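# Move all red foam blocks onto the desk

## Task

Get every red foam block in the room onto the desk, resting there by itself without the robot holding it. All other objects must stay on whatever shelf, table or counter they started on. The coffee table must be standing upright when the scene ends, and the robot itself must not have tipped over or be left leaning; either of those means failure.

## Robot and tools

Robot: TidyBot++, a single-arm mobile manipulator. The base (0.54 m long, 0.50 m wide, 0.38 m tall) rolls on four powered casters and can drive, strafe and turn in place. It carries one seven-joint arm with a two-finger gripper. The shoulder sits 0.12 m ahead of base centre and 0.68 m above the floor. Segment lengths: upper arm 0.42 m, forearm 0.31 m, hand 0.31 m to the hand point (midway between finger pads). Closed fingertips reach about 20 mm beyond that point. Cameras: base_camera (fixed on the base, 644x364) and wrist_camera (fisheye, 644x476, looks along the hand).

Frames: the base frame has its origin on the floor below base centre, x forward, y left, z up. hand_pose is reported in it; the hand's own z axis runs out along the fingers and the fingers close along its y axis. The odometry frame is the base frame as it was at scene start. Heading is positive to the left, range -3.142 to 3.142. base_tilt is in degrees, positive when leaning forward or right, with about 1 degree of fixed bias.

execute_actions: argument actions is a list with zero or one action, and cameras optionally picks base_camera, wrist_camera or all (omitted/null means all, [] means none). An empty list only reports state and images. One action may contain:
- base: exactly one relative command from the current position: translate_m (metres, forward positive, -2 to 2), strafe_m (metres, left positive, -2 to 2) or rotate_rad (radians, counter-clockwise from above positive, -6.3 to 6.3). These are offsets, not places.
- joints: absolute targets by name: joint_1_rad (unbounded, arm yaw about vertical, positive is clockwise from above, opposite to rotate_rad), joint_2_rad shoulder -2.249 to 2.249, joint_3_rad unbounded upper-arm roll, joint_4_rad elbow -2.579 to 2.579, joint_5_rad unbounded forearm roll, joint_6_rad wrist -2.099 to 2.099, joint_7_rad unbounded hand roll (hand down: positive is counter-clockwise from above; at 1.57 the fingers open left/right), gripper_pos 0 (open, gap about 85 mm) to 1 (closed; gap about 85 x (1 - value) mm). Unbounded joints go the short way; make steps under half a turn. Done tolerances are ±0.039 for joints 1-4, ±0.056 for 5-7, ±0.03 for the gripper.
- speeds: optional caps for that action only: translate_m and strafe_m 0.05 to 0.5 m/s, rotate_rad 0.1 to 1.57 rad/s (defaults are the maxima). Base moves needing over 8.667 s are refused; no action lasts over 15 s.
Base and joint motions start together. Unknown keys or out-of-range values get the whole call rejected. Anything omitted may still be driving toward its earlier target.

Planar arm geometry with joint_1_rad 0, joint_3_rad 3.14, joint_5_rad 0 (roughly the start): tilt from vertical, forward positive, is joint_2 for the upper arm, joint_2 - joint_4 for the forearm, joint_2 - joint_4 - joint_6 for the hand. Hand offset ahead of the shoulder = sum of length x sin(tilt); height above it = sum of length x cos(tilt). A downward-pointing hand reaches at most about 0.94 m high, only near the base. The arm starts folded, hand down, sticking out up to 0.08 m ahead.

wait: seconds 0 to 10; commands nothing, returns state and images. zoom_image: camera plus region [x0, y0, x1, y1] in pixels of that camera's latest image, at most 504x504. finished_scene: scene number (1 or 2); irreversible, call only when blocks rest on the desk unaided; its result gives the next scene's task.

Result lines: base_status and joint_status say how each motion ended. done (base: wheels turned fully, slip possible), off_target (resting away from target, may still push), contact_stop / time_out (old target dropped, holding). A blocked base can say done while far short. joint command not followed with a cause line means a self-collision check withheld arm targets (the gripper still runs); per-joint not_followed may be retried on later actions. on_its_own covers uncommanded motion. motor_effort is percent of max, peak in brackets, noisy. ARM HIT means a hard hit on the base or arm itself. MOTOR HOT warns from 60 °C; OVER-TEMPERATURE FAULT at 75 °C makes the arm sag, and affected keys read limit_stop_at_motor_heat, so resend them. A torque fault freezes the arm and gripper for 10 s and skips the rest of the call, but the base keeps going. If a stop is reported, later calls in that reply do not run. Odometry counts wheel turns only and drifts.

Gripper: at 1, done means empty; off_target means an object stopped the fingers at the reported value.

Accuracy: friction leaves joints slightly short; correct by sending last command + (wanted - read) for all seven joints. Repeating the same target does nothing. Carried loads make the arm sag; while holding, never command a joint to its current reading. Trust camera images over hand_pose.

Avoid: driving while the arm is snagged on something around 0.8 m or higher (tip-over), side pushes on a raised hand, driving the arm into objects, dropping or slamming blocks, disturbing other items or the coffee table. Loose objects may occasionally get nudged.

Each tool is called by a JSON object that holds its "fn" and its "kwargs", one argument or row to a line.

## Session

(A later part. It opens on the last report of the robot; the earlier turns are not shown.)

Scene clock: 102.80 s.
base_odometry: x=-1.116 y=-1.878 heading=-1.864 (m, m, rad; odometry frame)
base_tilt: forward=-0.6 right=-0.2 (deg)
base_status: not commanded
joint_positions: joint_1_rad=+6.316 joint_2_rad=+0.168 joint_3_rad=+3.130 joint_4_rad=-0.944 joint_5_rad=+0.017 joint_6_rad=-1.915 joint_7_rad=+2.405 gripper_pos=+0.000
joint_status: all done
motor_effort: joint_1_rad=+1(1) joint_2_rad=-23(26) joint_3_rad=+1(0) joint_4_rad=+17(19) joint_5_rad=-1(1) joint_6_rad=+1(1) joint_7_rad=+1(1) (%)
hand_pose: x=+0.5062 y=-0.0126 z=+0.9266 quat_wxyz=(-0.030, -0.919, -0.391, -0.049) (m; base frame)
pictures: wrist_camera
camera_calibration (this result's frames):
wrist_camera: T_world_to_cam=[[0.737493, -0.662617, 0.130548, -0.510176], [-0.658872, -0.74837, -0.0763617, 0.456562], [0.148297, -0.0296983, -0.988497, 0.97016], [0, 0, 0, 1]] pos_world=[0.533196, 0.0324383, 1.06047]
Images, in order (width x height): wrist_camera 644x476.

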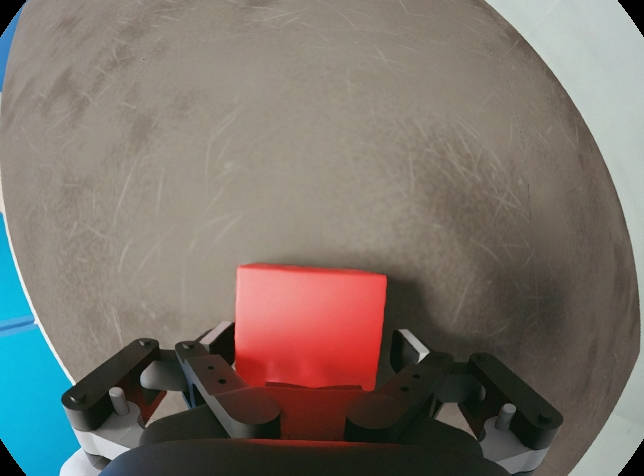

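{"fn": "execute_actions", "kwargs": {
  "actions": [
    {"joints":{"gripper_pos":1}}
  ],
  "cameras": []
}}

{"fn": "execute_actions", "kwargs": {
  "actions": [
    {"base":{"translate_m":-0.252},"speeds":{"translate_m":0.2},"joints":{"joint_2_rad":-0.5,"joint_7_rad":1.57,"joint_6_rad":-1.7}}
  ],
  "cameras": []
}}

{"fn": "execute_actions", "kwargs": {
  "actions": [
    {"base":{"rotate_rad":3.1416},"joints":{"joint_1_rad":1.57}}
  ],
  "cameras": []
}}

{"fn": "execute_actions", "kwargs": {
  "actions": [
    {"base":{"translate_m":0.28}}
  ],
  "cameras": []
}}

{"fn": "execute_actions", "kwargs": {
  "actions": [
    {"base":{"strafe_m":-1.3},"joints":{"joint_6_rad":-2.05,"joint_4_rad":-1.2}}
  ]
}}

Scene clock: 107.27 s.
base_odometry: x=-1.116 y=-1.878 heading=-1.864 (m, m, rad; odometry frame)
base_tilt: forward=-0.6 right=-0.2 (deg)
base_status: not commanded
joint_positions: joint_1_rad=+6.318 joint_2_rad=+0.153 joint_3_rad=+3.130 joint_4_rad=-0.945 joint_5_rad=+0.017 joint_6_rad=-1.917 joint_7_rad=+2.405 gripper_pos=+0.382
joint_status: gripper_pos off_target (ended at +0.382, target +1.000)
motor_effort: joint_1_rad=+1(3) joint_2_rad=-18(23) joint_3_rad=+1(3) joint_4_rad=+14(18) joint_5_rad=+0(3) joint_6_rad=+0(2) joint_7_rad=+1(1) (%)
hand_pose: x=+0.5018 y=-0.0131 z=+0.9321 quat_wxyz=(-0.033, -0.919, -0.390, -0.054) (m; base frame)
pictures: none
No camera images: the call's "cameras" was empty. Leave "cameras" out to get every camera's image.

Scene clock: 109.57 s.
base_odometry: x=-1.044 y=-1.637 heading=-1.864 (m, m, rad; odometry frame)
base_tilt: forward=-0.6 right=-0.2 (deg)
base_status: done
joint_positions: joint_1_rad=+6.319 joint_2_rad=-0.502 joint_3_rad=+3.130 joint_4_rad=-0.960 joint_5_rad=+0.017 joint_6_rad=-1.739 joint_7_rad=+1.587 gripper_pos=+0.382
joint_status: all done
motor_effort: joint_1_rad=+1(3) joint_2_rad=+5(28) joint_3_rad=+1(3) joint_4_rad=+14(20) joint_5_rad=-1(2) joint_6_rad=+7(7) joint_7_rad=+1(1) (%)
hand_pose: x=+0.3076 y=-0.0062 z=+1.1502 quat_wxyz=(-0.019, -0.890, +0.008, -0.455) (m; base frame)
pictures: none
No camera images: the call's "cameras" was empty. Leave "cameras" out to get every camera's image.

Scene clock: 112.87 s.
base_odometry: x=-1.044 y=-1.637 heading=+1.276 (m, m, rad; odometry frame)
base_tilt: forward=-0.6 right=-0.2 (deg)
base_status: done
joint_positions: joint_1_rad=+7.836 joint_2_rad=-0.502 joint_3_rad=+3.130 joint_4_rad=-0.960 joint_5_rad=+0.017 joint_6_rad=-1.738 joint_7_rad=+1.587 gripper_pos=+0.382
joint_status: all done
motor_effort: joint_1_rad=+1(1) joint_2_rad=+6(8) joint_3_rad=+1(2) joint_4_rad=+14(15) joint_5_rad=+0(2) joint_6_rad=+7(7) joint_7_rad=+1(2) (%)
hand_pose: x=+0.1230 y=-0.1888 z=+1.1504 quat_wxyz=(-0.327, -0.641, +0.618, -0.317) (m; base frame)
pictures: none
No camera images: the call's "cameras" was empty. Leave "cameras" out to get every camera's image.

Scene clock: 114.73 s.
base_odometry: x=-0.963 y=-1.368 heading=+1.277 (m, m, rad; odometry frame)
base_tilt: forward=-0.6 right=-0.2 (deg)
base_status: done
joint_positions: joint_1_rad=+7.838 joint_2_rad=-0.502 joint_3_rad=+3.130 joint_4_rad=-0.960 joint_5_rad=+0.017 joint_6_rad=-1.738 joint_7_rad=+1.587 gripper_pos=+0.382
joint_status: not commanded
motor_effort: joint_1_rad=+1(1) joint_2_rad=+6(6) joint_3_rad=+1(3) joint_4_rad=+14(14) joint_5_rad=-2(2) joint_6_rad=+7(7) joint_7_rad=+1(2) (%)
hand_pose: x=+0.1226 y=-0.1888 z=+1.1504 quat_wxyz=(-0.327, -0.640, +0.619, -0.317) (m; base frame)
pictures: none
No camera images: the call's "cameras" was empty. Leave "cameras" out to get every camera's image.

Scene clock: 118.70 s.
base_odometry: x=+0.282 y=-1.744 heading=+1.277 (m, m, rad; odometry frame)
base_tilt: forward=-0.6 right=-0.2 (deg)
base_status: done
joint_positions: joint_1_rad=+7.838 joint_2_rad=-0.497 joint_3_rad=+3.130 joint_4_rad=-1.178 joint_5_rad=+0.017 joint_6_rad=-2.021 joint_7_rad=+1.587 gripper_pos=+0.382
joint_status: all done
motor_effort: joint_1_rad=+1(1) joint_2_rad=+5(10) joint_3_rad=+1(1) joint_4_rad=+15(15) joint_5_rad=-1(1) joint_6_rad=+4(7) joint_7_rad=+2(1) (%)
hand_pose: x=+0.1208 y=-0.1297 z=+1.0141 quat_wxyz=(-0.160, -0.701, +0.679, -0.148) (m; base frame)
pictures: base_camera, wrist_camera
camera_calibration (this result's frames):
wrist_camera: T_world_to_cam=[[-0.996293, -0.0483292, 0.0711699, 0.0344124], [-0.0746583, 0.896766, -0.436162, 0.629363], [-0.0427434, -0.439858, -0.897049, 0.987468], [0, 0, 0, 1]] pos_world=[0.12348, -0.128382, 1.15786]
Images, in order (width x height): base_camera 644x364, wrist_camera 644x476.

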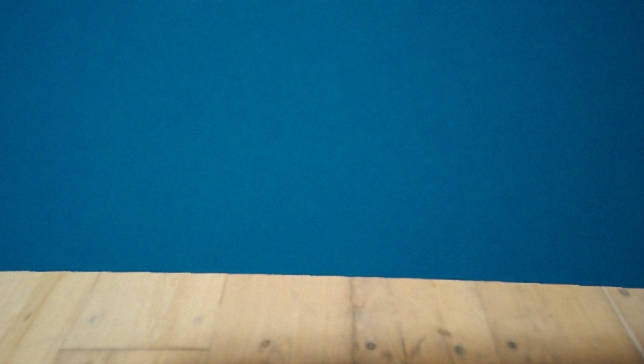

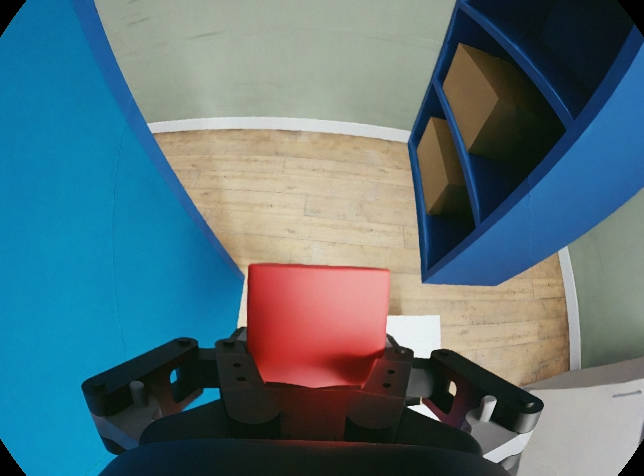

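{"fn": "execute_actions", "kwargs": {
  "actions": [
    {"base":{"strafe_m":-0.96}}
  ],
  "cameras": []
}}

{"fn": "execute_actions", "kwargs": {
  "actions": [
    {"base":{"translate_m":1.8},"joints":{"joint_1_rad":0,"joint_6_rad":-1.3}}
  ],
  "cameras": []
}}

{"fn": "execute_actions", "kwargs": {
  "actions": [
    {"base":{"strafe_m":1.25},"joints":{"joint_2_rad":0.3,"joint_4_rad":-1.0}}
  ]
}}

Scene clock: 123.60 s.
base_odometry: x=+1.201 y=-2.021 heading=+1.278 (m, m, rad; odometry frame)
base_tilt: forward=-0.6 right=-0.2 (deg)
base_status: done
joint_positions: joint_1_rad=+7.838 joint_2_rad=-0.496 joint_3_rad=+3.130 joint_4_rad=-1.179 joint_5_rad=+0.017 joint_6_rad=-2.021 joint_7_rad=+1.587 gripper_pos=+0.382
joint_status: not commanded
motor_effort: joint_1_rad=+1(1) joint_2_rad=+5(8) joint_3_rad=+1(2) joint_4_rad=+15(15) joint_5_rad=-1(1) joint_6_rad=+4(4) joint_7_rad=+1(1) (%)
hand_pose: x=+0.1208 y=-0.1298 z=+1.0139 quat_wxyz=(-0.160, -0.702, +0.679, -0.148) (m; base frame)
pictures: none
No camera images: the call's "cameras" was empty. Leave "cameras" out to get every camera's image.

Scene clock: 128.67 s.
base_odometry: x=+1.722 y=-0.298 heading=+1.278 (m, m, rad; odometry frame)
base_tilt: forward=-0.6 right=-0.3 (deg)
base_status: done
joint_positions: joint_1_rad=+6.299 joint_2_rad=-0.495 joint_3_rad=+3.130 joint_4_rad=-1.180 joint_5_rad=+0.017 joint_6_rad=-1.337 joint_7_rad=+1.587 gripper_pos=+0.382
joint_status: all done
motor_effort: joint_1_rad=+1(1) joint_2_rad=+2(6) joint_3_rad=+1(1) joint_4_rad=+18(19) joint_5_rad=-1(1) joint_6_rad=+7(6) joint_7_rad=+1(1) (%)
hand_pose: x=+0.3983 y=-0.0030 z=+1.1596 quat_wxyz=(-0.016, -0.847, -0.003, -0.531) (m; base frame)
pictures: none
No camera images: the call's "cameras" was empty. Leave "cameras" out to get every camera's image.

Scene clock: 132.53 s.
base_odometry: x=+0.525 y=+0.063 heading=+1.278 (m, m, rad; odometry frame)
base_tilt: forward=-0.6 right=-0.1 (deg)
base_status: done
joint_positions: joint_1_rad=+6.290 joint_2_rad=+0.304 joint_3_rad=+3.130 joint_4_rad=-1.028 joint_5_rad=+0.017 joint_6_rad=-1.336 joint_7_rad=+1.587 gripper_pos=+0.382
joint_status: all done
motor_effort: joint_1_rad=+1(3) joint_2_rad=-32(35) joint_3_rad=+1(1) joint_4_rad=+21(24) joint_5_rad=-1(2) joint_6_rad=+4(7) joint_7_rad=+2(1) (%)
hand_pose: x=+0.6923 y=-0.0023 z=+0.8804 quat_wxyz=(-0.008, -0.972, -0.010, -0.234) (m; base frame)
pictures: base_camera, wrist_camera
camera_calibration (this result's frames):
wrist_camera: T_world_to_cam=[[0.0332415, -0.997034, 0.0694194, -0.0939116], [-0.882373, -0.0618965, -0.466462, 1.08312], [0.469375, -0.045748, -0.881813, 0.580933], [0, 0, 0, 1]] pos_world=[0.686162, -0.0000151112, 1.02403]
Images, in order (width x height): base_camera 644x364, wrist_camera 644x476.

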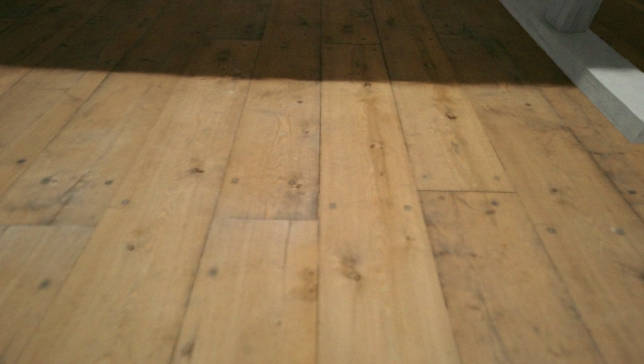

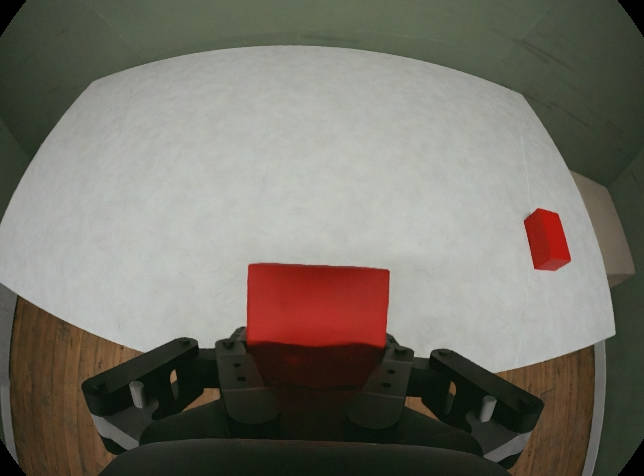

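{"fn": "execute_actions", "kwargs": {
  "actions": [
    {"base":{"translate_m":0.22}}
  ],
  "cameras": []
}}

{"fn": "execute_actions", "kwargs": {
  "actions": [
    {"joints":{"joint_2_rad":0.42,"joint_6_rad":-1.68}}
  ],
  "cameras": []
}}

{"fn": "execute_actions", "kwargs": {
  "actions": [
    {"joints":{"joint_2_rad":0.5}}
  ],
  "cameras": []
}}

{"fn": "execute_actions", "kwargs": {
  "actions": [
    {"joints":{"gripper_pos":0}}
  ],
  "cameras": []
}}

{"fn": "execute_actions", "kwargs": {
  "actions": [
    {"joints":{"joint_2_rad":0.1}}
  ],
  "cameras": ["wrist_camera"]
}}

Scene clock: 136.30 s.
base_odometry: x=+0.589 y=+0.274 heading=+1.278 (m, m, rad; odometry frame)
base_tilt: forward=-0.6 right=-0.2 (deg)
base_status: done
joint_positions: joint_1_rad=+6.290 joint_2_rad=+0.308 joint_3_rad=+3.130 joint_4_rad=-1.025 joint_5_rad=+0.017 joint_6_rad=-1.334 joint_7_rad=+1.587 gripper_pos=+0.382
joint_status: not commanded
motor_effort: joint_1_rad=+1(1) joint_2_rad=-32(35) joint_3_rad=+0(0) joint_4_rad=+21(23) joint_5_rad=-1(2) joint_6_rad=+3(4) joint_7_rad=+2(1) (%)
hand_pose: x=+0.6942 y=-0.0023 z=+0.8802 quat_wxyz=(-0.008, -0.972, -0.010, -0.235) (m; base frame)
pictures: none
No camera images: the call's "cameras" was empty. Leave "cameras" out to get every camera's image.

Scene clock: 137.57 s.
base_odometry: x=+0.589 y=+0.274 heading=+1.278 (m, m, rad; odometry frame)
base_tilt: forward=-0.6 right=-0.2 (deg)
base_status: not commanded
joint_positions: joint_1_rad=+6.290 joint_2_rad=+0.426 joint_3_rad=+3.130 joint_4_rad=-1.018 joint_5_rad=+0.017 joint_6_rad=-1.653 joint_7_rad=+1.587 gripper_pos=+0.382
joint_status: all done
motor_effort: joint_1_rad=+1(1) joint_2_rad=-34(38) joint_3_rad=+0(0) joint_4_rad=+19(21) joint_5_rad=-1(1) joint_6_rad=+0(3) joint_7_rad=+1(1) (%)
hand_pose: x=+0.6184 y=-0.0028 z=+0.7939 quat_wxyz=(-0.006, -1.000, -0.009, -0.022) (m; base frame)
pictures: none
No camera images: the call's "cameras" was empty. Leave "cameras" out to get every camera's image.

Scene clock: 138.53 s.
base_odometry: x=+0.589 y=+0.274 heading=+1.278 (m, m, rad; odometry frame)
base_tilt: forward=-0.6 right=-0.2 (deg)
base_status: not commanded
joint_positions: joint_1_rad=+6.290 joint_2_rad=+0.504 joint_3_rad=+3.130 joint_4_rad=-1.018 joint_5_rad=+0.017 joint_6_rad=-1.653 joint_7_rad=+1.587 gripper_pos=+0.382
joint_status: all done
motor_effort: joint_1_rad=+1(1) joint_2_rad=-37(39) joint_3_rad=+0(0) joint_4_rad=+19(20) joint_5_rad=-1(1) joint_6_rad=-1(0) joint_7_rad=+1(1) (%)
hand_pose: x=+0.6257 y=-0.0029 z=+0.7546 quat_wxyz=(-0.006, -1.000, -0.009, +0.017) (m; base frame)
pictures: none
No camera images: the call's "cameras" was empty. Leave "cameras" out to get every camera's image.

Scene clock: 139.63 s.
base_odometry: x=+0.589 y=+0.274 heading=+1.278 (m, m, rad; odometry frame)
base_tilt: forward=-0.7 right=-0.2 (deg)
base_status: not commanded
joint_positions: joint_1_rad=+6.290 joint_2_rad=+0.504 joint_3_rad=+3.130 joint_4_rad=-1.018 joint_5_rad=+0.017 joint_6_rad=-1.653 joint_7_rad=+1.587 gripper_pos=+0.000
joint_status: all done
motor_effort: joint_1_rad=+1(1) joint_2_rad=-36(37) joint_3_rad=+0(0) joint_4_rad=+19(19) joint_5_rad=-1(1) joint_6_rad=-1(1) joint_7_rad=+1(1) (%)
hand_pose: x=+0.6257 y=-0.0029 z=+0.7546 quat_wxyz=(-0.006, -1.000, -0.009, +0.017) (m; base frame)
pictures: none
No camera images: the call's "cameras" was empty. Leave "cameras" out to get every camera's image.

Scene clock: 141.40 s.
base_odometry: x=+0.589 y=+0.274 heading=+1.278 (m, m, rad; odometry frame)
base_tilt: forward=-0.6 right=-0.2 (deg)
base_status: not commanded
joint_positions: joint_1_rad=+6.290 joint_2_rad=+0.096 joint_3_rad=+3.130 joint_4_rad=-1.016 joint_5_rad=+0.017 joint_6_rad=-1.653 joint_7_rad=+1.587 gripper_pos=+0.000
joint_status: all done
motor_effort: joint_1_rad=+1(1) joint_2_rad=-22(39) joint_3_rad=+1(0) joint_4_rad=+19(20) joint_5_rad=-1(1) joint_6_rad=+2(3) joint_7_rad=+1(2) (%)
hand_pose: x=+0.5554 y=-0.0024 z=+0.9504 quat_wxyz=(-0.009, -0.982, -0.008, -0.187) (m; base frame)
pictures: wrist_camera
camera_calibration (this result's frames):
wrist_camera: T_world_to_cam=[[0.0354402, -0.99713, 0.0669048, -0.0931188], [-0.923599, -0.0582506, -0.37891, 0.934615], [0.381719, -0.0483646, -0.923012, 0.794744], [0, 0, 0, 1]] pos_world=[0.56314, 0.0000279211, 1.09392]
Images, in order (width x height): wrist_camera 644x476.

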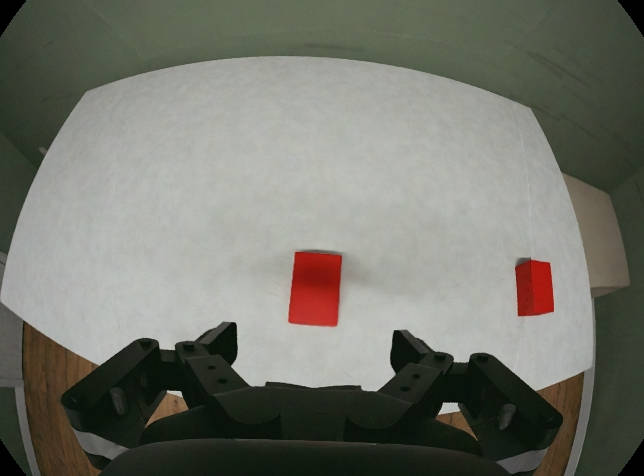

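{"fn": "finished_scene", "kwargs": {
  "scene": 2
}}

The scene is finished: the task was done.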